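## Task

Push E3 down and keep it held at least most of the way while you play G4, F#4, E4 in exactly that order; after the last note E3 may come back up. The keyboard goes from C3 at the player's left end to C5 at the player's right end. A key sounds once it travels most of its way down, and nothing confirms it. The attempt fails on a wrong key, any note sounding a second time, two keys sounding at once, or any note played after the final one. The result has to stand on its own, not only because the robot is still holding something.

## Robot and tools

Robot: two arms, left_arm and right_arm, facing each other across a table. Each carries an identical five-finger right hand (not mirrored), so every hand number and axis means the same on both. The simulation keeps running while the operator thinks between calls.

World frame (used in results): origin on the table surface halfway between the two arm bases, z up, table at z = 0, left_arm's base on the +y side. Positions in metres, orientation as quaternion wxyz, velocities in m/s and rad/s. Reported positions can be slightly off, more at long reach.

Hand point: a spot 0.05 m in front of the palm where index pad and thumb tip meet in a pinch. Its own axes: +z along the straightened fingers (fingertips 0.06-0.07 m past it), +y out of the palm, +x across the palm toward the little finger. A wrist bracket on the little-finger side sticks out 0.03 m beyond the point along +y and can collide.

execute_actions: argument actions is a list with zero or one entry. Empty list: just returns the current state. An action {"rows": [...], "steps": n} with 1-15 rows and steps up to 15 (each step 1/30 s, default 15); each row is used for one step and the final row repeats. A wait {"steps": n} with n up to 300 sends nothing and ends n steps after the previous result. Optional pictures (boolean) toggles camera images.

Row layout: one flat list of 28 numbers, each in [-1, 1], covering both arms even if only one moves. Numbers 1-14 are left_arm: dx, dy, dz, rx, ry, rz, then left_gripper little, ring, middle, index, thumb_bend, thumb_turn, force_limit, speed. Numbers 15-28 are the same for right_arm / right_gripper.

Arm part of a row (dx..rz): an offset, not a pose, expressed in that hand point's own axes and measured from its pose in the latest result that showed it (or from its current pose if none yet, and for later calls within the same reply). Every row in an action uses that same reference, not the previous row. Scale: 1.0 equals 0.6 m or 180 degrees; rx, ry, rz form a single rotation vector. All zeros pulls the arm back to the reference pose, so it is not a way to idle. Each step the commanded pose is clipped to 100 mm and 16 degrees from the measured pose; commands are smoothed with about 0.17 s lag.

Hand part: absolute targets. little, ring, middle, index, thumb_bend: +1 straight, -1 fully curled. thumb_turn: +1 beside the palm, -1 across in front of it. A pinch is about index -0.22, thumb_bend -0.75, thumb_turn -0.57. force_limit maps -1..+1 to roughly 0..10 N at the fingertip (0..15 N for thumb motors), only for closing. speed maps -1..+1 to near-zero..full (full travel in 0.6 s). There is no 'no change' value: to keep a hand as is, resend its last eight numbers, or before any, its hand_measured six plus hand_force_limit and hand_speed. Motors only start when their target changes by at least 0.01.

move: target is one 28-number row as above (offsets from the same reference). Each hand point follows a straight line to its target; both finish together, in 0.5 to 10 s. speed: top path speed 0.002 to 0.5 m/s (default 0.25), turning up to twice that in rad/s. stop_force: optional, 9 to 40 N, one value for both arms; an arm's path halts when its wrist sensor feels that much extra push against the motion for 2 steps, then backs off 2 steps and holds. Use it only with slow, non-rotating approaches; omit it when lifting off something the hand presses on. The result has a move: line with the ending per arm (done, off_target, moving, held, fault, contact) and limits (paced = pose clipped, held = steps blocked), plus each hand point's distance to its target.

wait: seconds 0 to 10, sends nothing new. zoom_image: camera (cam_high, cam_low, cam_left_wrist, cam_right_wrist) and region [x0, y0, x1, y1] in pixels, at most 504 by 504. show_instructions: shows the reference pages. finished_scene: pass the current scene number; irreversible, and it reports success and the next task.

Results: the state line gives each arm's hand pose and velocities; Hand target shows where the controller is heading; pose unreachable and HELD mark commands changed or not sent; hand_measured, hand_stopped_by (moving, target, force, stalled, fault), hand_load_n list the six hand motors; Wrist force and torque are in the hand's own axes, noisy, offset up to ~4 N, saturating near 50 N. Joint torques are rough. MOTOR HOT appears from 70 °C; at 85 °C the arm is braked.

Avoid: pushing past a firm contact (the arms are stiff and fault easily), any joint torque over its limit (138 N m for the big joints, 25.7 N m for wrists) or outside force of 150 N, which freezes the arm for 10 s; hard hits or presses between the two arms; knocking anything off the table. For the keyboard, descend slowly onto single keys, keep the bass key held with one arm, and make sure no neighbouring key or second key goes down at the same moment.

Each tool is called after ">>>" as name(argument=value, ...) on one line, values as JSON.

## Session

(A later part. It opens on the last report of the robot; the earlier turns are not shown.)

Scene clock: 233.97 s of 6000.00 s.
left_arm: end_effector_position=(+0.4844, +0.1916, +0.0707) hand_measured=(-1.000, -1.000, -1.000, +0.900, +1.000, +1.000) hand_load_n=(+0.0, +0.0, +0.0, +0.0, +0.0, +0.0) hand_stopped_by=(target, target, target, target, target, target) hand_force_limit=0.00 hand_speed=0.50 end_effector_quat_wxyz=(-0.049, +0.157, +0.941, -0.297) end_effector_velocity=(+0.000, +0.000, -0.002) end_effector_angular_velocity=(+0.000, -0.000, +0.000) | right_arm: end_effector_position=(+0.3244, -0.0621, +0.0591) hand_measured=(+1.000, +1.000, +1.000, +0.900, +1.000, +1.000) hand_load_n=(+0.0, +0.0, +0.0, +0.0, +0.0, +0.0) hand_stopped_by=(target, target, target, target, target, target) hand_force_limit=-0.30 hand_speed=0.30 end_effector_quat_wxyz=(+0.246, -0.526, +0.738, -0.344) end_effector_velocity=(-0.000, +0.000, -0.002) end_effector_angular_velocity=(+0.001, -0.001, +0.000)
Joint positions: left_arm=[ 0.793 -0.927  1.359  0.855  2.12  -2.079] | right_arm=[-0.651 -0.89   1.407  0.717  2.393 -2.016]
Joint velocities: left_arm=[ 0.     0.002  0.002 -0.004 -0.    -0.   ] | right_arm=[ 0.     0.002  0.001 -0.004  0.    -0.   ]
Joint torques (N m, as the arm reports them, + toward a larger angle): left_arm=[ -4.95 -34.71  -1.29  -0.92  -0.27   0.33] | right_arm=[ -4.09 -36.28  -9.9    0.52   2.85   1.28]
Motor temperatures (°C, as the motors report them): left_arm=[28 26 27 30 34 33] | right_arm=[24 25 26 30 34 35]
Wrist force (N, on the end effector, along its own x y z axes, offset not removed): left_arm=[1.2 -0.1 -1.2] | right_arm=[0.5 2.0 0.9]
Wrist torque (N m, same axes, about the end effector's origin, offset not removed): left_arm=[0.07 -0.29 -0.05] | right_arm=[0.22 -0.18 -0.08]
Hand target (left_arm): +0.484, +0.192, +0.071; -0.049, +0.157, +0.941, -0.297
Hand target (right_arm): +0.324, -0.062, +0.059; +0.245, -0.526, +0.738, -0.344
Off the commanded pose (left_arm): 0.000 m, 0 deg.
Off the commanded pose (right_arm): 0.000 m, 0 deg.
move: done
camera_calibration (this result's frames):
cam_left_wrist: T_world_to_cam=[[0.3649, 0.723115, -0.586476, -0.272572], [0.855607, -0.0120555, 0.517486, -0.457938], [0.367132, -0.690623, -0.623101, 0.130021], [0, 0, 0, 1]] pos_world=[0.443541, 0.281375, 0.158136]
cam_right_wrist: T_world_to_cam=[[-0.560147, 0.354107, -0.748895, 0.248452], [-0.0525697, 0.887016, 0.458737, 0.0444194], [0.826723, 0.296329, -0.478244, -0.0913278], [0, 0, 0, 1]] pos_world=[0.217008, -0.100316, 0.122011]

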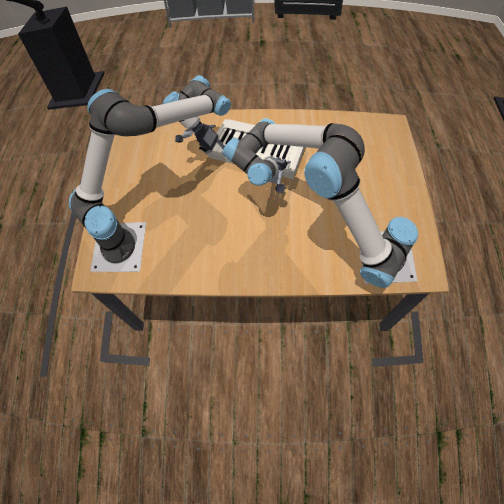

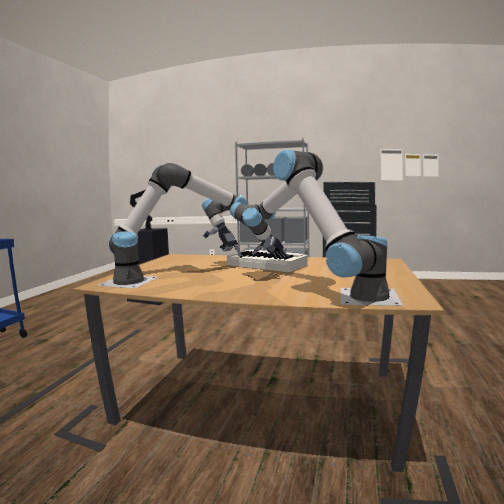

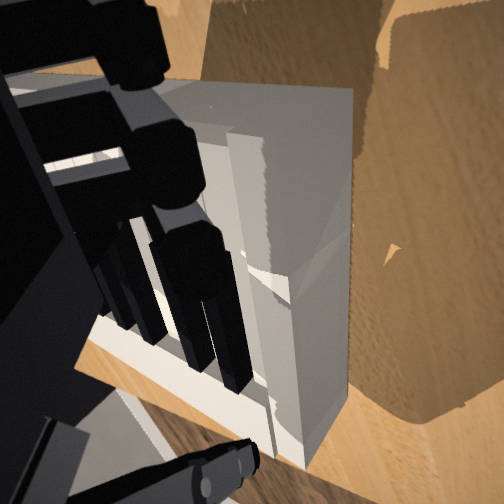

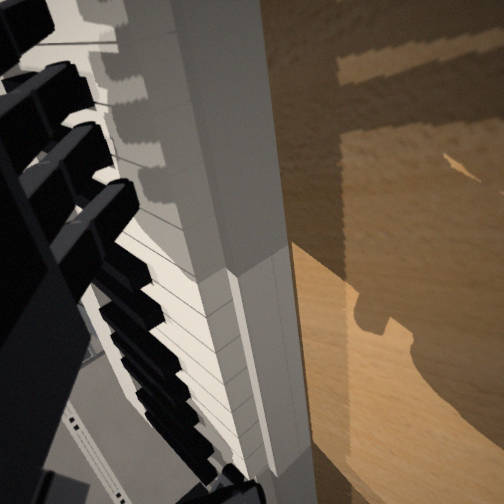

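>>> move(target=[0,0.00765,0.01092,0,0,0,-1,-1,-1,0.9,1,1,0,0.5, 0,0,0,0,0,0,1,1,1,0.9,1,1,-0.3,0.3], speed=0.005, stop_force=9)

>>> move(target=[0,0,0,0,0,0,-1,-1,-1,0.9,1,1,0,0.5, 0,0,0,0,0,0,1,1,1,0.46,1,1,-0.2,-0.7])

>>> zoom_image(camera="cam_right_wrist", region=[50, 60, 290, 300])

>>> move(target=[0,0,0,0,0,0,-1,-1,-1,0.9,1,1,0,0.5, 0,-0.01749,-0.01468,0,0,0,1,1,1,0.9,1,1,-0.3,0.3], speed=0.03)

>>> move(target=[0,0,0,0,0,0,-1,-1,-1,0.9,1,1,0,0.5, -0.02267,-0.05521,0.06942,0,0,0,1,1,1,0.9,1,1,-0.3,0.3], speed=0.08)

>>> zoom_image(camera="cam_right_wrist", region=[40, 80, 260, 300])

Scene clock: 298.87 s of 6000.00 s.
left_arm: end_effector_position=(+0.4843, +0.1917, +0.0649) hand_measured=(-1.000, -1.000, -1.000, +0.900, +1.000, +1.000) hand_load_n=(+0.0, +0.0, +0.0, +2.5, +0.0, +0.0) hand_stopped_by=(target, target, target, target, target, target) hand_force_limit=0.00 hand_speed=0.50 end_effector_quat_wxyz=(-0.049, +0.157, +0.941, -0.297) end_effector_velocity=(-0.001, +0.001, +0.001) end_effector_angular_velocity=(+0.003, +0.003, -0.000) | right_arm: end_effector_position=(+0.3244, -0.0621, +0.0591) hand_measured=(+1.000, +1.000, +1.000, +0.900, +1.000, +1.000) hand_load_n=(+0.0, +0.0, +0.0, +0.0, +0.0, +0.0) hand_stopped_by=(target, target, target, target, target, target) hand_force_limit=-0.30 hand_speed=0.30 end_effector_quat_wxyz=(+0.245, -0.526, +0.738, -0.344) end_effector_velocity=(-0.000, -0.000, +0.000) end_effector_angular_velocity=(+0.000, +0.000, -0.000)
Joint positions: left_arm=[ 0.793 -0.921  1.366  0.843  2.12  -2.079] | right_arm=[-0.652 -0.89   1.407  0.717  2.393 -2.016]
Joint velocities: left_arm=[-0.    -0.001 -0.     0.006  0.    -0.   ] | right_arm=[ 0.    -0.     0.001  0.     0.     0.001]
Joint torques (N m, as the arm reports them, + toward a larger angle): left_arm=[ -7.6  -47.4  -15.53   3.29   0.14   0.39] | right_arm=[  5.39 -55.62 -22.6    3.28  -0.99   2.54]
Motor temperatures (°C, as the motors report them): left_arm=[28 27 27 30 34 33] | right_arm=[24 25 26 30 34 35]
Wrist force (N, on the end effector, along its own x y z axes, offset not removed): left_arm=[1.4 -5.2 -15.9] | right_arm=[1.3 3.6 -1.0]
Wrist torque (N m, same axes, about the end effector's origin, offset not removed): left_arm=[0.95 -0.26 -0.04] | right_arm=[0.52 -0.32 0.00]
Hand target (left_arm): +0.484, +0.192, +0.065; -0.049, +0.157, +0.941, -0.297
Hand target (right_arm): +0.324, -0.062, +0.059; +0.246, -0.526, +0.738, -0.344
Off the commanded pose (left_arm): 0.002 m, 0 deg.
Off the commanded pose (right_arm): 0.000 m, 0 deg.
After step 90, 60.43 s passed at rest.
move: contact (left_arm)
camera_calibration (this result's frames):
cam_left_wrist: T_world_to_cam=[[0.364791, 0.723222, -0.586411, -0.27597], [0.85571, -0.0121645, 0.517312, -0.454885], [0.366998, -0.690509, -0.623306, 0.12652], [0, 0, 0, 1]] pos_world=[0.443488, 0.281417, 0.152346]
cam_right_wrist: T_world_to_cam=[[-0.560167, 0.354054, -0.748905, 0.248459], [-0.0525665, 0.887045, 0.45868, 0.0444538], [0.82671, 0.296305, -0.478282, -0.0913413], [0, 0, 0, 1]] pos_world=[0.217028, -0.100336, 0.121995]

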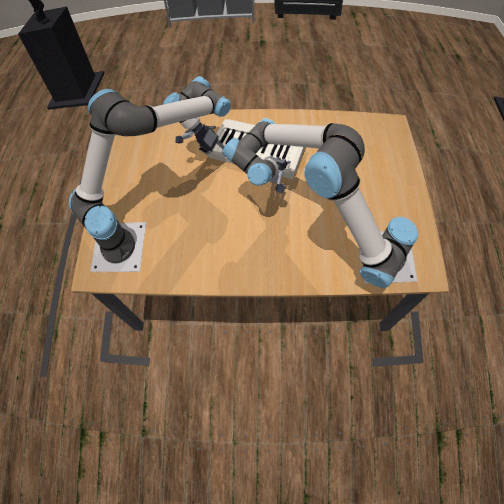

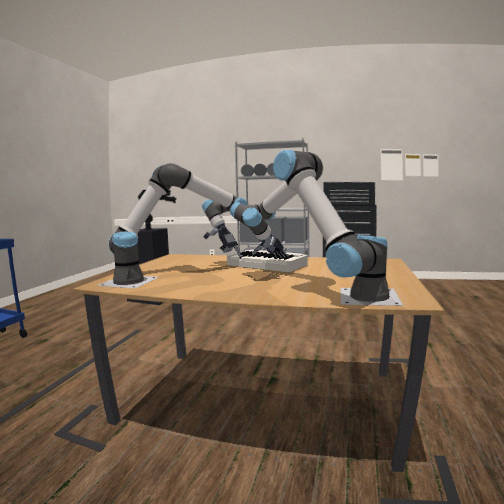

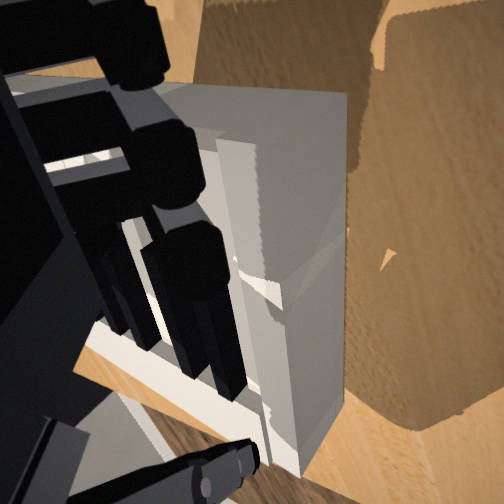

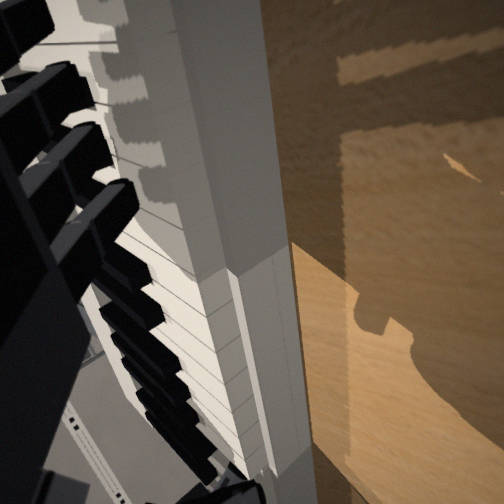

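Scene clock: 299.87 s of 6000.00 s.
left_arm: end_effector_position=(+0.4843, +0.1917, +0.0650) hand_measured=(-1.000, -1.000, -1.000, +0.900, +1.000, +1.000) hand_load_n=(+0.0, +0.0, +0.0, +2.0, +0.0, +0.0) hand_stopped_by=(target, target, target, target, target, target) hand_force_limit=0.00 hand_speed=0.50 end_effector_quat_wxyz=(-0.049, +0.157, +0.941, -0.297) end_effector_velocity=(-0.000, -0.000, +0.000) end_effector_angular_velocity=(+0.000, +0.000, -0.001) | right_arm: end_effector_position=(+0.3244, -0.0621, +0.0591) hand_measured=(+1.000, +1.000, +1.000, +0.536, +1.000, +1.000) hand_load_n=(+0.0, +0.0, +0.0, +4.5, +0.0, +0.0) hand_stopped_by=(target, target, target, force, target, target) hand_force_limit=-0.20 hand_speed=-0.70 end_effector_quat_wxyz=(+0.246, -0.526, +0.738, -0.344) end_effector_velocity=(-0.000, -0.000, +0.000) end_effector_angular_velocity=(+0.000, -0.000, +0.000)
Joint positions: left_arm=[ 0.793 -0.921  1.366  0.843  2.12  -2.079] | right_arm=[-0.652 -0.89   1.407  0.717  2.393 -2.016]
Joint velocities: left_arm=[-0.001 -0.    -0.     0.     0.    -0.   ] | right_arm=[ 0.    -0.001  0.001 -0.     0.     0.   ]
Joint torques (N m, as the arm reports them, + toward a larger angle): left_arm=[ -8.11 -28.25 -15.15  -1.91   0.1    0.37] | right_arm=[  3.99 -48.62 -19.36   2.37  -0.95   0.88]
Motor temperatures (°C, as the motors report them): left_arm=[28 27 27 30 34 33] | right_arm=[24 25 26 30 34 35]
Wrist force (N, on the end effector, along its own x y z axes, offset not removed): left_arm=[1.8 -3.6 -15.1] | right_arm=[1.2 -3.4 -2.5]
Wrist torque (N m, same axes, about the end effector's origin, offset not removed): left_arm=[1.08 -0.17 0.02] | right_arm=[0.73 -0.32 0.00]
Hand target (left_arm): +0.484, +0.192, +0.065; -0.049, +0.157, +0.941, -0.297
Hand target (right_arm): +0.324, -0.062, +0.059; +0.245, -0.526, +0.738, -0.344
Off the commanded pose (left_arm): 0.000 m, 0 deg.
Off the commanded pose (right_arm): 0.000 m, 0 deg.
move: done
camera_calibration (this result's frames):
cam_left_wrist: T_world_to_cam=[[0.364815, 0.723199, -0.586424, -0.275955], [0.855689, -0.0121445, 0.517348, -0.454901], [0.367024, -0.690533, -0.623263, 0.126526], [0, 0, 0, 1]] pos_world=[0.443489, 0.281417, 0.152374]
cam_right_wrist: T_world_to_cam=[[-0.560131, 0.354111, -0.748905, 0.248475], [-0.0525709, 0.887016, 0.458736, 0.0444237], [0.826734, 0.296323, -0.47823, -0.0913491], [0, 0, 0, 1]] pos_world=[0.217036, -0.100324, 0.12202]

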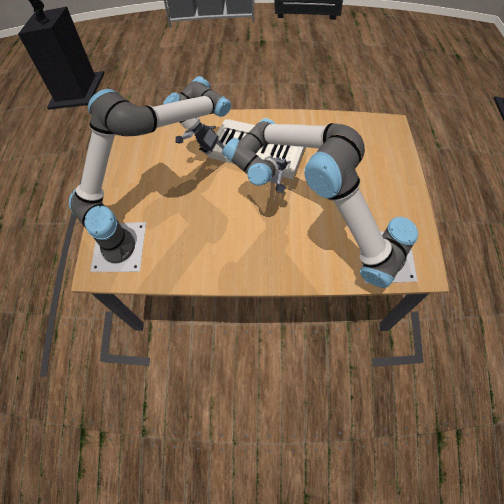

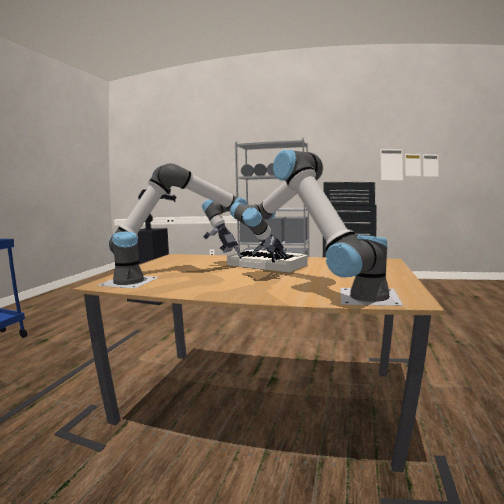

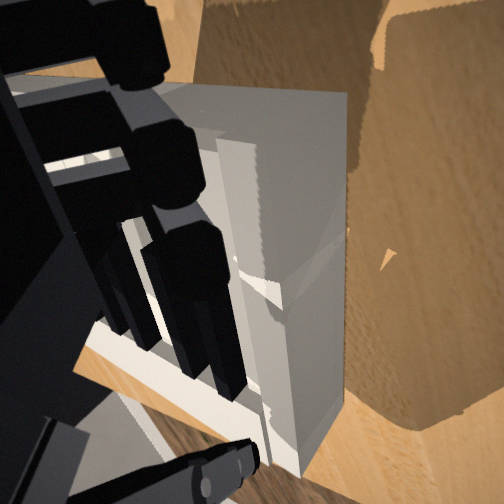

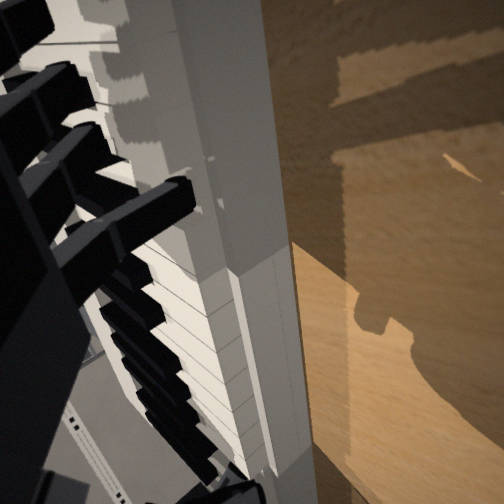

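Region (50, 60, 290, 300) of cam_right_wrist's 504x504 image, scaled by 2.100, with more detail than that image has.

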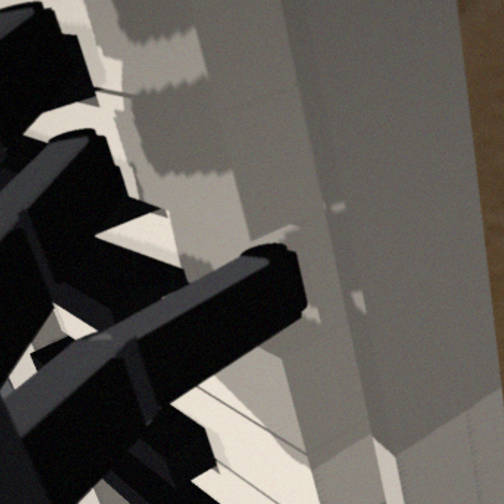

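Scene clock: 300.67 s of 6000.00 s.
left_arm: end_effector_position=(+0.4843, +0.1917, +0.0650) hand_measured=(-1.000, -1.000, -1.000, +0.900, +1.000, +1.000) hand_load_n=(+0.0, +0.0, +0.0, +2.5, +0.0, +0.0) hand_stopped_by=(target, target, target, target, target, target) hand_force_limit=0.00 hand_speed=0.50 end_effector_quat_wxyz=(-0.049, +0.157, +0.941, -0.297) end_effector_velocity=(+0.000, -0.000, -0.000) end_effector_angular_velocity=(-0.000, -0.000, +0.000) | right_arm: end_effector_position=(+0.3244, -0.0621, +0.0725) hand_measured=(+1.000, +1.000, +1.000, +0.900, +1.000, +1.000) hand_load_n=(+0.0, +0.0, +0.0, +0.0, +0.0, +0.0) hand_stopped_by=(target, target, target, target, target, target) hand_force_limit=-0.30 hand_speed=0.30 end_effector_quat_wxyz=(+0.246, -0.526, +0.738, -0.344) end_effector_velocity=(+0.000, +0.000, +0.003) end_effector_angular_velocity=(-0.000, -0.000, +0.001)
Joint positions: left_arm=[ 0.793 -0.921  1.366  0.843  2.12  -2.079] | right_arm=[-0.652 -0.906  1.396  0.744  2.393 -2.016]
Joint velocities: left_arm=[ 0.     0.     0.    -0.001  0.     0.   ] | right_arm=[-0.    -0.004 -0.003  0.006  0.    -0.001]
Joint torques (N m, as the arm reports them, + toward a larger angle): left_arm=[ -7.6  -28.72 -15.06  -0.96   0.1    0.5 ] | right_arm=[  1.26 -53.77 -22.59   3.41  -1.12  -2.5 ]
Motor temperatures (°C, as the motors report them): left_arm=[28 27 27 30 34 33] | right_arm=[24 25 26 30 34 35]
Wrist force (N, on the end effector, along its own x y z axes, offset not removed): left_arm=[1.5 -4.6 -15.7] | right_arm=[-0.4 2.4 -0.4]
Wrist torque (N m, same axes, about the end effector's origin, offset not removed): left_arm=[1.12 -0.20 0.03] | right_arm=[0.35 -0.07 -0.11]
Hand target (left_arm): +0.484, +0.192, +0.065; -0.049, +0.157, +0.941, -0.297
Hand target (right_arm): +0.324, -0.062, +0.073; +0.246, -0.526, +0.738, -0.344
Off the commanded pose (left_arm): 0.000 m, 0 deg.
Off the commanded pose (right_arm): 0.000 m, 0 deg.
move: done
camera_calibration (this result's frames):
cam_left_wrist: T_world_to_cam=[[0.364819, 0.723195, -0.586427, -0.275956], [0.855685, -0.0121406, 0.517354, -0.454902], [0.367028, -0.690538, -0.623256, 0.126522], [0, 0, 0, 1]] pos_world=[0.44349, 0.281415, 0.152373]
cam_right_wrist: T_world_to_cam=[[-0.560136, 0.354098, -0.748907, 0.258507], [-0.0526005, 0.887013, 0.458739, 0.038294], [0.826729, 0.296349, -0.478222, -0.0849314], [0, 0, 0, 1]] pos_world=[0.217029, -0.100335, 0.135415]

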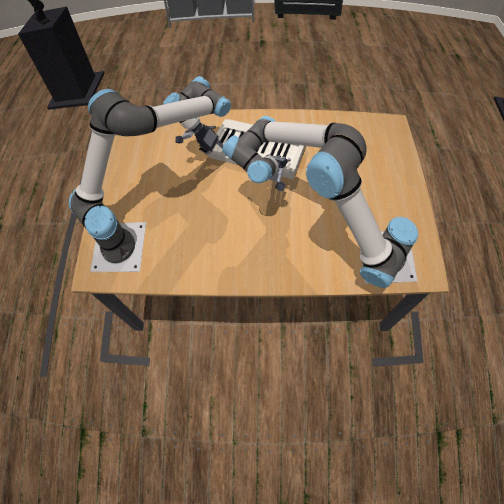

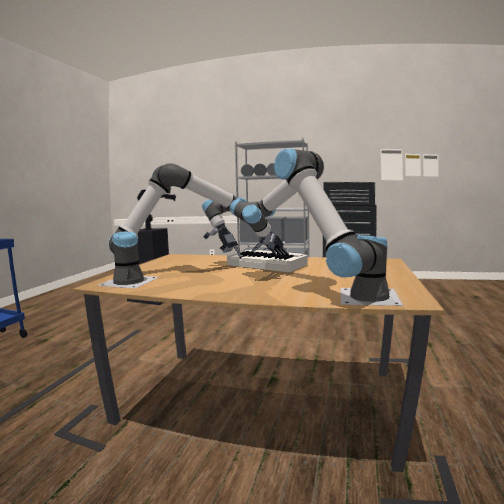

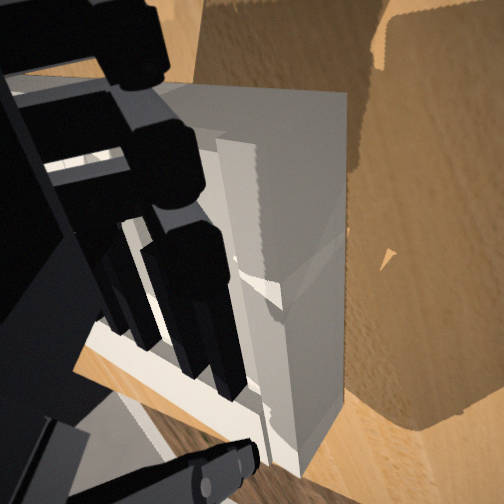

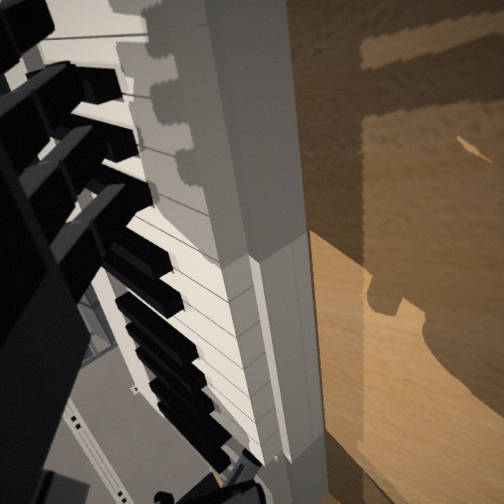

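Scene clock: 301.83 s of 6000.00 s.
left_arm: end_effector_position=(+0.4843, +0.1917, +0.0650) hand_measured=(-1.000, -1.000, -1.000, +0.900, +1.000, +1.000) hand_load_n=(+0.0, +0.0, +0.0, +2.5, +0.0, +0.0) hand_stopped_by=(target, target, target, target, target, target) hand_force_limit=0.00 hand_speed=0.50 end_effector_quat_wxyz=(-0.049, +0.157, +0.941, -0.297) end_effector_velocity=(-0.000, -0.000, -0.000) end_effector_angular_velocity=(+0.000, +0.001, -0.000) | right_arm: end_effector_position=(+0.3788, -0.0666, +0.0711) hand_measured=(+1.000, +1.000, +1.000, +0.900, +1.000, +1.000) hand_load_n=(+0.0, +0.0, +0.0, +0.0, +0.0, +0.0) hand_stopped_by=(target, target, target, target, target, target) hand_force_limit=-0.30 hand_speed=0.30 end_effector_quat_wxyz=(+0.245, -0.526, +0.738, -0.344) end_effector_velocity=(+0.002, -0.000, -0.000) end_effector_angular_velocity=(-0.000, +0.001, -0.000)
Joint positions: left_arm=[ 0.793 -0.921  1.366  0.843  2.12  -2.079] | right_arm=[-0.738 -0.879  1.33   0.699  2.361 -2.132]
Joint velocities: left_arm=[-0.     0.     0.     0.001  0.     0.   ] | right_arm=[-0.003  0.002 -0.003 -0.001 -0.002 -0.004]
Joint torques (N m, as the arm reports them, + toward a larger angle): left_arm=[ -7.21 -29.14 -15.3   -0.99   0.26   0.53] | right_arm=[-13.77 -38.44 -22.11  -0.06  -1.4   -2.69]
Motor temperatures (°C, as the motors report them): left_arm=[28 27 27 30 34 33] | right_arm=[24 25 26 30 34 35]
Wrist force (N, on the end effector, along its own x y z axes, offset not removed): left_arm=[2.2 -6.4 -16.0] | right_arm=[1.9 2.4 -0.3]
Wrist torque (N m, same axes, about the end effector's origin, offset not removed): left_arm=[0.84 -0.27 -0.08] | right_arm=[0.32 -0.42 0.05]
Hand target (left_arm): +0.484, +0.192, +0.065; -0.049, +0.157, +0.941, -0.297
Hand target (right_arm): +0.379, -0.067, +0.071; +0.245, -0.526, +0.738, -0.344
Off the commanded pose (left_arm): 0.000 m, 0 deg.
Off the commanded pose (right_arm): 0.000 m, 0 deg.
move: done
camera_calibration (this result's frames):
cam_left_wrist: T_world_to_cam=[[0.364819, 0.723195, -0.586427, -0.275956], [0.855685, -0.0121403, 0.517354, -0.454902], [0.367029, -0.690538, -0.623256, 0.126522], [0, 0, 0, 1]] pos_world=[0.44349, 0.281415, 0.152373]
cam_right_wrist: T_world_to_cam=[[-0.56019, 0.354169, -0.748833, 0.289553], [-0.0524385, 0.887015, 0.458752, 0.0457114], [0.826703, 0.296256, -0.478325, -0.129278], [0, 0, 0, 1]] pos_world=[0.271476, -0.104798, 0.13402]

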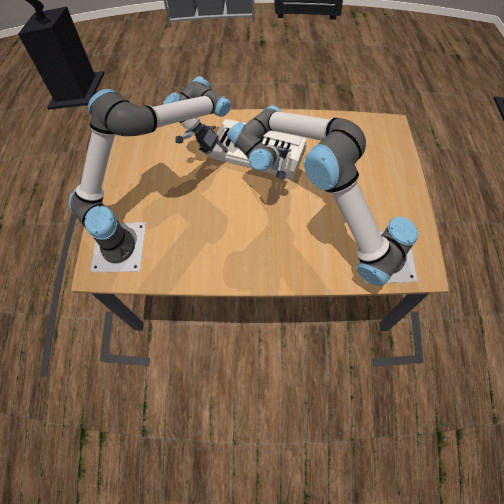

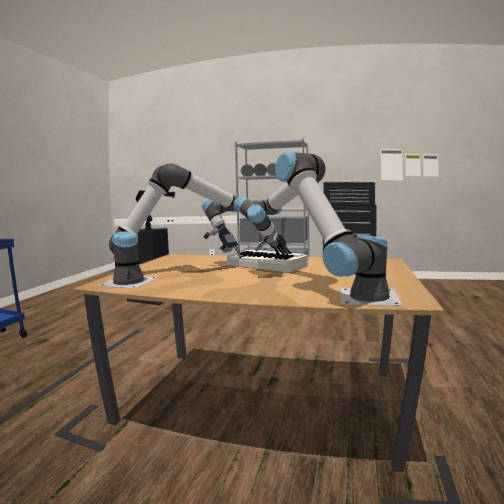

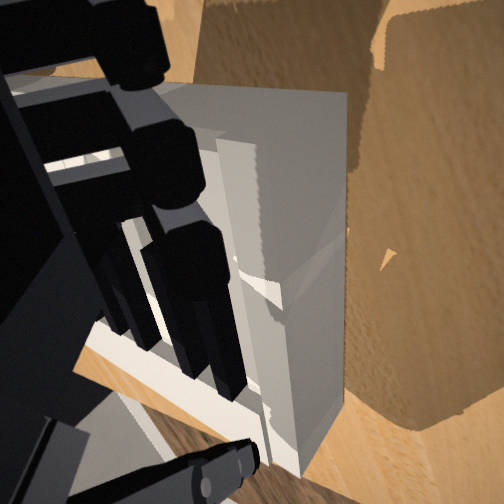

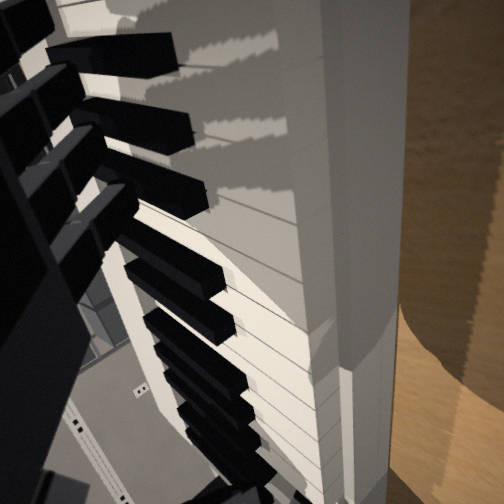

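Region (40, 80, 260, 300) of cam_right_wrist's 504x504 image, scaled by 2.291, with more detail than that image has.

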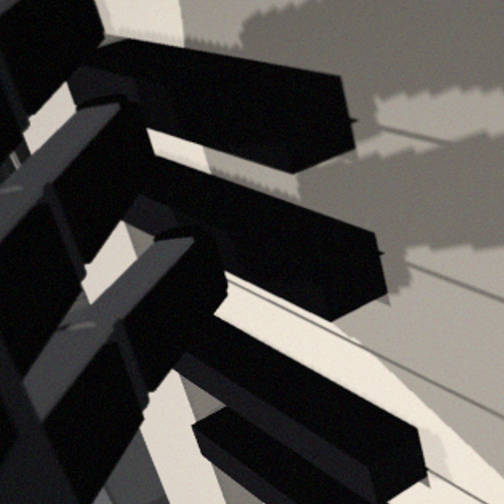

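>>> move(target=[0,-0.0003,-0.00043,0,0,0,-1,-1,-1,0.9,1,1,0,0.5, 0,0,0,0,0,0,1,1,1,0.55,1,1,-0.05,-0.7], speed=0.01)

>>> zoom_image(camera="cam_right_wrist", region=[40, 80, 260, 300])

>>> move(target=[0,0,0,0,0,0,-1,-1,-1,0.9,1,1,0,0.5, -0.05528,0.05378,-0.06798,0,0,0,1,1,1,0.9,1,1,-0.3,0.3], speed=0.09)

>>> move(target=[0,0,0,0,0,0,-1,-1,-1,0.9,1,1,0,0.5, 0,0.01775,0.01489,0,0,0,1,1,1,0.9,1,1,-0.3,0.3], speed=0.03)

>>> move(target=[0,0,0,0,0,0,-1,-1,-1,0.9,1,1,0,0.5, 0,0,0,0,0,0,1,1,1,0.46,1,1,-0.2,-0.7])

>>> zoom_image(camera="cam_right_wrist", region=[50, 60, 290, 300])

Scene clock: 349.20 s of 6000.00 s.
left_arm: end_effector_position=(+0.4843, +0.1917, +0.0652) hand_measured=(-1.000, -1.000, -1.000, +0.900, +1.000, +1.000) hand_load_n=(+0.0, +0.0, +0.0, +2.0, +0.0, +0.0) hand_stopped_by=(target, target, target, target, target, target) hand_force_limit=0.00 hand_speed=0.50 end_effector_quat_wxyz=(-0.050, +0.157, +0.941, -0.297) end_effector_velocity=(+0.000, -0.000, +0.000) end_effector_angular_velocity=(-0.001, -0.001, +0.000) | right_arm: end_effector_position=(+0.3789, -0.0666, +0.0711) hand_measured=(+1.000, +1.000, +1.000, +0.670, +1.000, +1.000) hand_load_n=(+0.0, +0.0, +0.0, +5.5, +0.0, +0.0) hand_stopped_by=(target, target, target, force, target, target) hand_force_limit=-0.05 hand_speed=-0.70 end_effector_quat_wxyz=(+0.245, -0.526, +0.738, -0.344) end_effector_velocity=(-0.001, -0.001, -0.002) end_effector_angular_velocity=(-0.003, +0.003, +0.000)
Joint positions: left_arm=[ 0.793 -0.921  1.365  0.844  2.12  -2.079] | right_arm=[-0.738 -0.879  1.33   0.699  2.361 -2.132]
Joint velocities: left_arm=[ 0.    -0.     0.    -0.001 -0.    -0.   ] | right_arm=[ 0.     0.001  0.003  0.     0.    -0.   ]
Joint torques (N m, as the arm reports them, + toward a larger angle): left_arm=[ -7.86 -49.94 -23.81   3.5    0.14   0.52] | right_arm=[ 16.79 -52.25  -6.75   3.79   1.91   2.27]
Motor temperatures (°C, as the motors report them): left_arm=[28 27 27 30 34 33] | right_arm=[24 25 26 30 34 35]
Wrist force (N, on the end effector, along its own x y z axes, offset not removed): left_arm=[2.4 -5.3 -10.4] | right_arm=[0.0 -2.5 -2.3]
Wrist torque (N m, same axes, about the end effector's origin, offset not removed): left_arm=[0.38 -0.36 -0.03] | right_arm=[0.89 -0.27 -0.01]
Hand target (left_arm): +0.484, +0.192, +0.065; -0.049, +0.157, +0.941, -0.297
Hand target (right_arm): +0.379, -0.067, +0.071; +0.245, -0.526, +0.738, -0.344
Off the commanded pose (left_arm): 0.000 m, 0 deg.
Off the commanded pose (right_arm): 0.000 m, 0 deg.
After step 90, 43.63 s passed at rest.
move: done
camera_calibration (this result's frames):
cam_left_wrist: T_world_to_cam=[[0.364784, 0.723228, -0.586408, -0.275797], [0.855716, -0.0121698, 0.517303, -0.455033], [0.366991, -0.690502, -0.623317, 0.126715], [0, 0, 0, 1]] pos_world=[0.443482, 0.281423, 0.152644]
cam_right_wrist: T_world_to_cam=[[-0.560171, 0.354213, -0.748827, 0.289566], [-0.0524413, 0.886992, 0.458798, 0.0456924], [0.826716, 0.296275, -0.478292, -0.12931], [0, 0, 0, 1]] pos_world=[0.271505, -0.104786, 0.134023]

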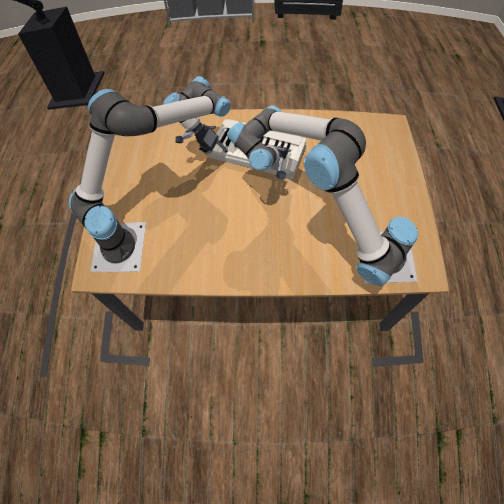

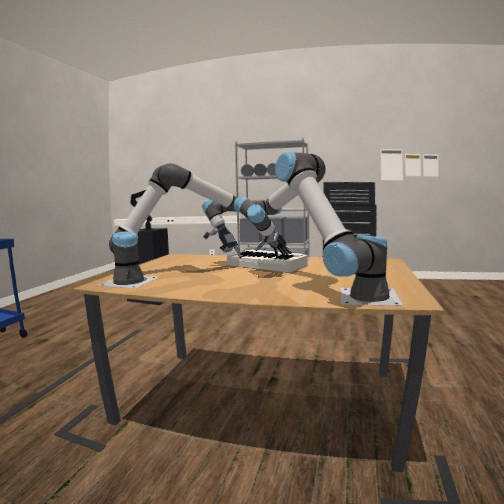

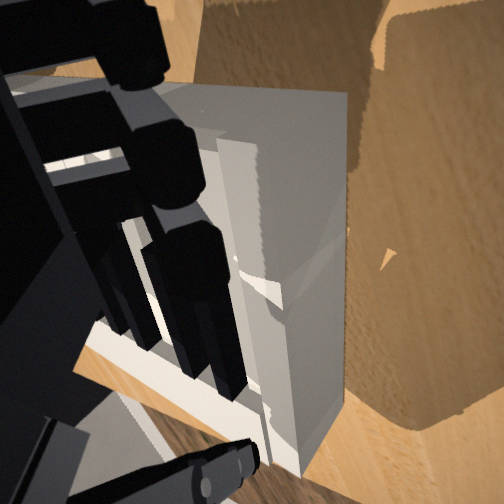

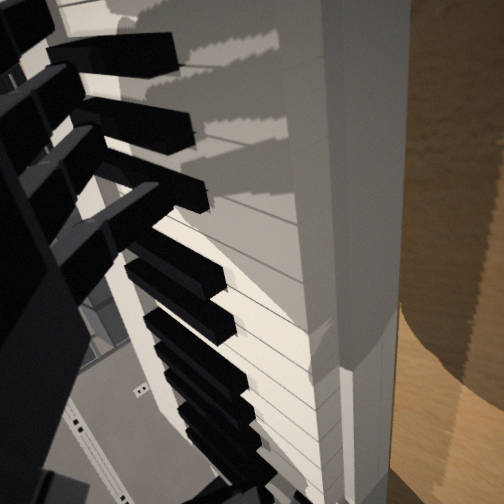

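Region (40, 80, 260, 300) of cam_right_wrist's 504x504 image, scaled by 2.291, with more detail than that image has.

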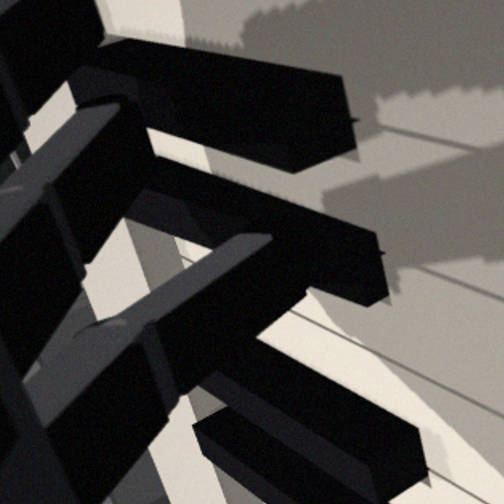

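Scene clock: 350.37 s of 6000.00 s.
left_arm: end_effector_position=(+0.4843, +0.1917, +0.0652) hand_measured=(-1.000, -1.000, -1.000, +0.900, +1.000, +1.000) hand_load_n=(+0.0, +0.0, +0.0, +2.0, +0.0, +0.0) hand_stopped_by=(target, target, target, target, target, target) hand_force_limit=0.00 hand_speed=0.50 end_effector_quat_wxyz=(-0.049, +0.157, +0.941, -0.297) end_effector_velocity=(+0.000, +0.000, +0.000) end_effector_angular_velocity=(-0.001, -0.001, +0.000) | right_arm: end_effector_position=(+0.3407, -0.0185, +0.0727) hand_measured=(+1.000, +1.000, +1.000, +0.900, +1.000, +1.000) hand_load_n=(+0.0, +0.0, +0.0, +0.0, +0.0, +0.0) hand_stopped_by=(target, target, target, target, target, target) hand_force_limit=-0.30 hand_speed=0.30 end_effector_quat_wxyz=(+0.246, -0.526, +0.738, -0.344) end_effector_velocity=(-0.001, +0.002, -0.000) end_effector_angular_velocity=(-0.001, +0.001, -0.001)
Joint positions: left_arm=[ 0.793 -0.921  1.365  0.844  2.12  -2.079] | right_arm=[-0.629 -0.797  1.206  0.848  2.4   -1.985]
Joint velocities: left_arm=[ 0.    -0.    -0.    -0.001  0.    -0.   ] | right_arm=[ 0.005  0.006 -0.009  0.01   0.002  0.008]
Joint torques (N m, as the arm reports them, + toward a larger angle): left_arm=[ -7.17 -44.9  -21.74   2.64   0.16   0.46] | right_arm=[ 15.33 -40.39 -23.93   3.15   3.43   2.48]
Motor temperatures (°C, as the motors report them): left_arm=[28 27 27 30 34 33] | right_arm=[24 25 26 30 34 35]
Wrist force (N, on the end effector, along its own x y z axes, offset not removed): left_arm=[1.4 -3.2 -12.2] | right_arm=[2.0 2.7 1.0]
Wrist torque (N m, same axes, about the end effector's origin, offset not removed): left_arm=[0.87 -0.25 0.07] | right_arm=[0.33 -0.51 0.05]
Hand target (left_arm): +0.484, +0.192, +0.065; -0.050, +0.157, +0.941, -0.297
Hand target (right_arm): +0.341, -0.018, +0.073; +0.246, -0.526, +0.738, -0.344
Off the commanded pose (left_arm): 0.000 m, 0 deg.
Off the commanded pose (right_arm): 0.000 m, 0 deg.
move: done
camera_calibration (this result's frames):
cam_left_wrist: T_world_to_cam=[[0.364792, 0.72322, -0.586412, -0.27579], [0.855709, -0.0121631, 0.517314, -0.455041], [0.367, -0.69051, -0.623303, 0.126716], [0, 0, 0, 1]] pos_world=[0.443484, 0.281421, 0.152655]
cam_right_wrist: T_world_to_cam=[[-0.560081, 0.354116, -0.74894, 0.25229], [-0.0528093, 0.886939, 0.458857, 0.000472288], [0.826753, 0.296548, -0.478057, -0.111285], [0, 0, 0, 1]] pos_world=[0.233333, -0.0567571, 0.135532]

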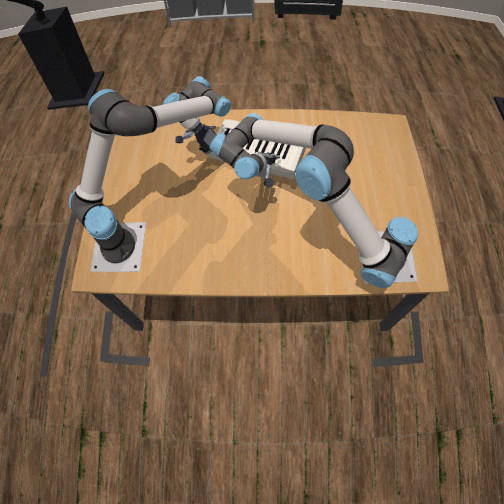

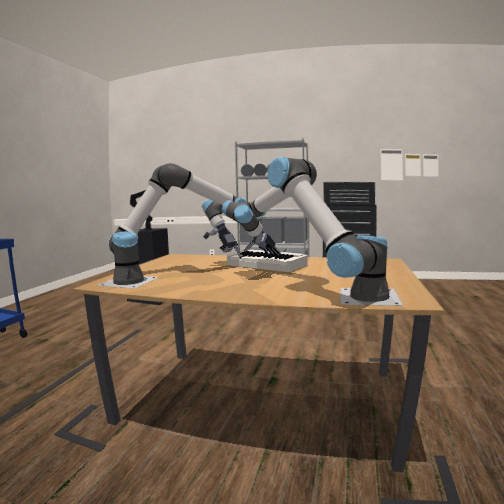

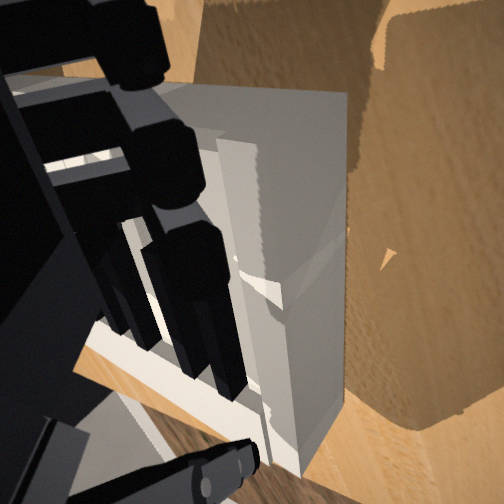

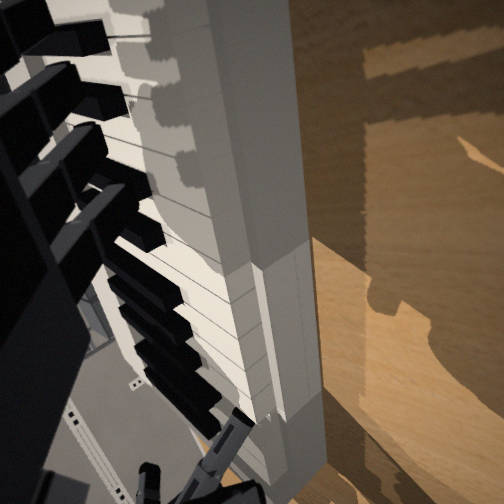

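Scene clock: 351.17 s of 6000.00 s.
left_arm: end_effector_position=(+0.4843, +0.1917, +0.0652) hand_measured=(-1.000, -1.000, -1.000, +0.900, +1.000, +1.000) hand_load_n=(+0.0, +0.0, +0.0, +2.0, +0.0, +0.0) hand_stopped_by=(target, target, target, target, target, target) hand_force_limit=0.00 hand_speed=0.50 end_effector_quat_wxyz=(-0.049, +0.157, +0.941, -0.297) end_effector_velocity=(-0.000, -0.000, +0.000) end_effector_angular_velocity=(+0.001, +0.001, -0.000) | right_arm: end_effector_position=(+0.3407, -0.0185, +0.0591) hand_measured=(+1.000, +1.000, +1.000, +0.900, +1.000, +1.000) hand_load_n=(+0.0, +0.0, +0.0, +0.0, +0.0, +0.0) hand_stopped_by=(target, target, target, target, target, target) hand_force_limit=-0.30 hand_speed=0.30 end_effector_quat_wxyz=(+0.246, -0.526, +0.738, -0.344) end_effector_velocity=(+0.000, -0.000, -0.002) end_effector_angular_velocity=(+0.002, -0.001, -0.001)
Joint positions: left_arm=[ 0.793 -0.921  1.365  0.844  2.12  -2.079] | right_arm=[-0.629 -0.783  1.218  0.821  2.4   -1.985]
Joint velocities: left_arm=[-0.     0.    -0.     0.001  0.     0.   ] | right_arm=[-0.     0.001  0.003 -0.005 -0.     0.   ]
Joint torques (N m, as the arm reports them, + toward a larger angle): left_arm=[ -7.22 -44.47 -21.26   2.56   0.13   0.52] | right_arm=[-14.13 -42.38  -9.84  -0.24   1.1   -2.7 ]
Motor temperatures (°C, as the motors report them): left_arm=[28 27 27 30 34 33] | right_arm=[24 25 26 30 34 35]
Wrist force (N, on the end effector, along its own x y z axes, offset not removed): left_arm=[1.0 -4.1 -11.2] | right_arm=[1.1 2.0 0.1]
Wrist torque (N m, same axes, about the end effector's origin, offset not removed): left_arm=[0.63 -0.20 0.02] | right_arm=[0.22 -0.27 -0.02]
Hand target (left_arm): +0.484, +0.192, +0.065; -0.049, +0.157, +0.941, -0.297
Hand target (right_arm): +0.341, -0.019, +0.059; +0.246, -0.526, +0.738, -0.344
Off the commanded pose (left_arm): 0.000 m, 0 deg.
Off the commanded pose (right_arm): 0.000 m, 0 deg.
move: done
camera_calibration (this result's frames):
cam_left_wrist: T_world_to_cam=[[0.364792, 0.72322, -0.586412, -0.27579], [0.855709, -0.0121632, 0.517314, -0.455041], [0.367, -0.69051, -0.623303, 0.126716], [0, 0, 0, 1]] pos_world=[0.443484, 0.281421, 0.152655]
cam_right_wrist: T_world_to_cam=[[-0.560049, 0.354102, -0.748971, 0.242106], [-0.0528022, 0.886957, 0.458823, 0.00670113], [0.826775, 0.296511, -0.478042, -0.117792], [0, 0, 0, 1]] pos_world=[0.233332, -0.0567472, 0.121946]

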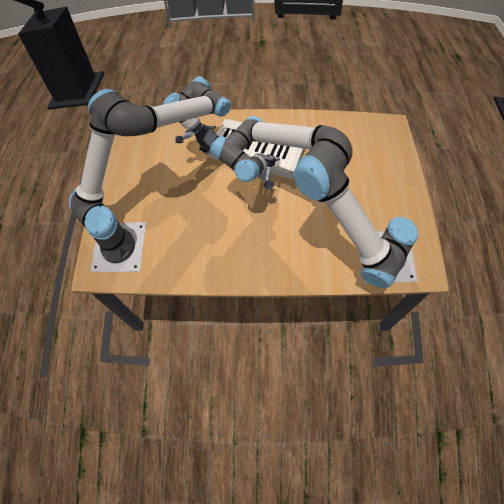

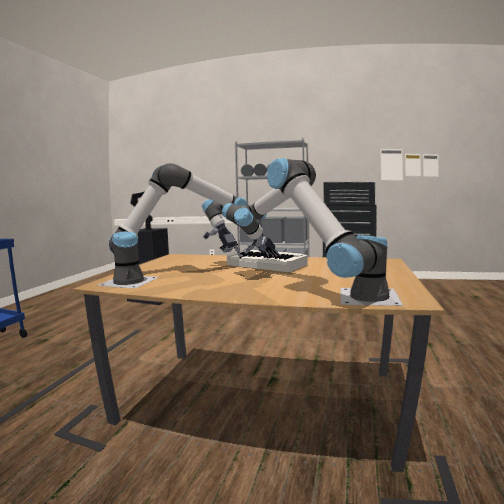

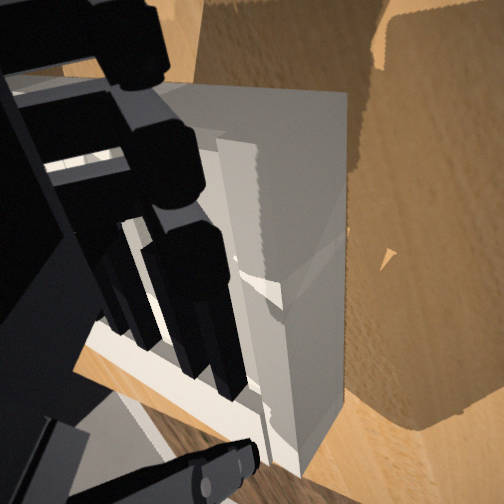

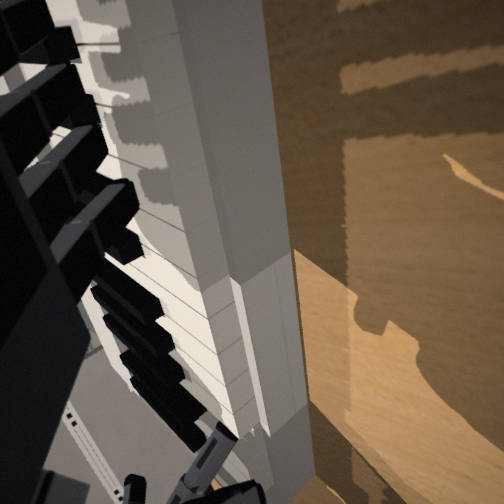

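Scene clock: 352.13 s of 6000.00 s.
left_arm: end_effector_position=(+0.4843, +0.1917, +0.0652) hand_measured=(-1.000, -1.000, -1.000, +0.900, +1.000, +1.000) hand_load_n=(+0.0, +0.0, +0.0, +2.0, +0.0, +0.0) hand_stopped_by=(target, target, target, target, target, target) hand_force_limit=0.00 hand_speed=0.50 end_effector_quat_wxyz=(-0.049, +0.157, +0.941, -0.297) end_effector_velocity=(+0.000, +0.000, -0.000) end_effector_angular_velocity=(-0.000, -0.000, +0.001) | right_arm: end_effector_position=(+0.3407, -0.0185, +0.0591) hand_measured=(+1.000, +1.000, +1.000, +0.552, +1.000, +1.000) hand_load_n=(+0.0, +0.0, +0.0, +4.0, +0.0, +0.0) hand_stopped_by=(target, target, target, force, target, target) hand_force_limit=-0.20 hand_speed=-0.70 end_effector_quat_wxyz=(+0.246, -0.526, +0.738, -0.344) end_effector_velocity=(+0.000, +0.000, +0.001) end_effector_angular_velocity=(+0.001, -0.001, +0.000)
Joint positions: left_arm=[ 0.793 -0.921  1.365  0.844  2.12  -2.079] | right_arm=[-0.629 -0.783  1.218  0.821  2.4   -1.985]
Joint velocities: left_arm=[ 0.001 -0.     0.    -0.001  0.    -0.   ] | right_arm=[-0.    -0.001 -0.     0.     0.    -0.   ]
Joint torques (N m, as the arm reports them, + toward a larger angle): left_arm=[ -7.66 -45.35 -21.31   2.64   0.09   0.43] | right_arm=[-12.26 -53.94 -21.56   3.42   0.92  -1.98]
Motor temperatures (°C, as the motors report them): left_arm=[28 27 27 30 34 33] | right_arm=[24 25 26 30 34 35]
Wrist force (N, on the end effector, along its own x y z axes, offset not removed): left_arm=[2.0 -4.4 -12.2] | right_arm=[1.6 -2.5 -1.8]
Wrist torque (N m, same axes, about the end effector's origin, offset not removed): left_arm=[0.58 -0.19 -0.07] | right_arm=[0.61 -0.38 0.03]
Hand target (left_arm): +0.484, +0.192, +0.065; -0.049, +0.157, +0.941, -0.297
Hand target (right_arm): +0.341, -0.019, +0.059; +0.246, -0.526, +0.738, -0.344
Off the commanded pose (left_arm): 0.000 m, 0 deg.
Off the commanded pose (right_arm): 0.000 m, 0 deg.
move: done
camera_calibration (this result's frames):
cam_left_wrist: T_world_to_cam=[[0.364792, 0.72322, -0.586412, -0.27579], [0.855709, -0.0121632, 0.517314, -0.455041], [0.367, -0.69051, -0.623303, 0.126716], [0, 0, 0, 1]] pos_world=[0.443484, 0.281421, 0.152655]
cam_right_wrist: T_world_to_cam=[[-0.560052, 0.354096, -0.748971, 0.242113], [-0.0528004, 0.886961, 0.458816, 0.00670639], [0.826773, 0.296507, -0.478048, -0.117782], [0, 0, 0, 1]] pos_world=[0.233329, -0.0567565, 0.121954]

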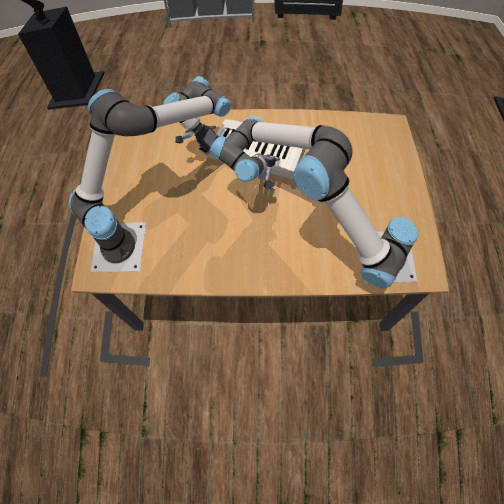

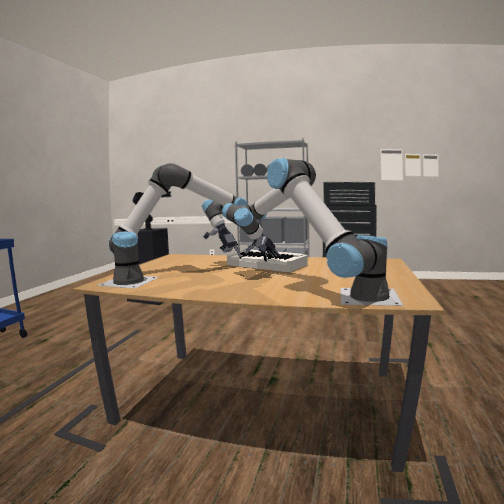

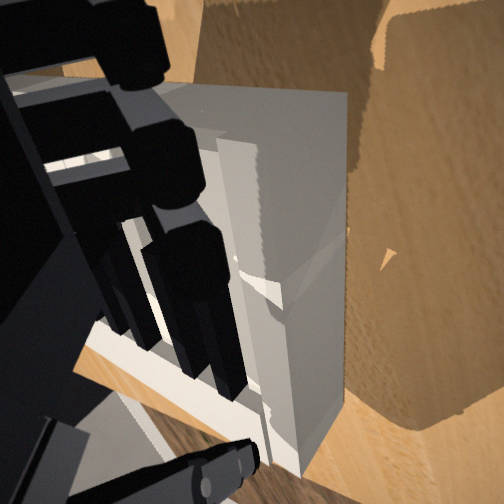

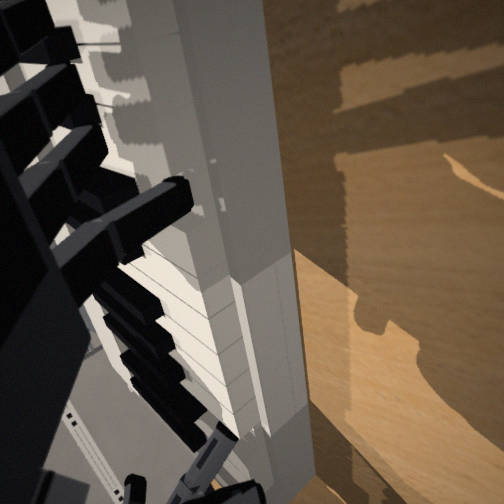

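Region (50, 60, 290, 300) of cam_right_wrist's 504x504 image, scaled by 2.100, with more detail than that image has.

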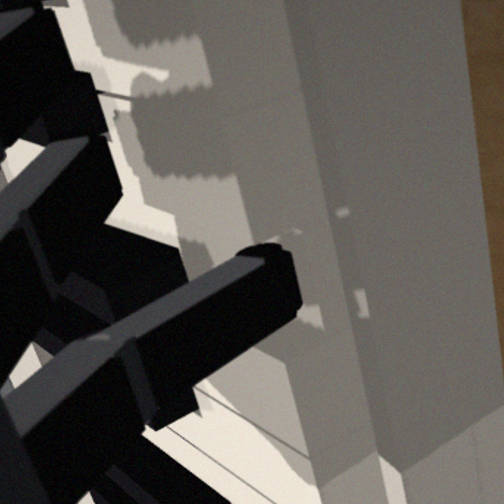

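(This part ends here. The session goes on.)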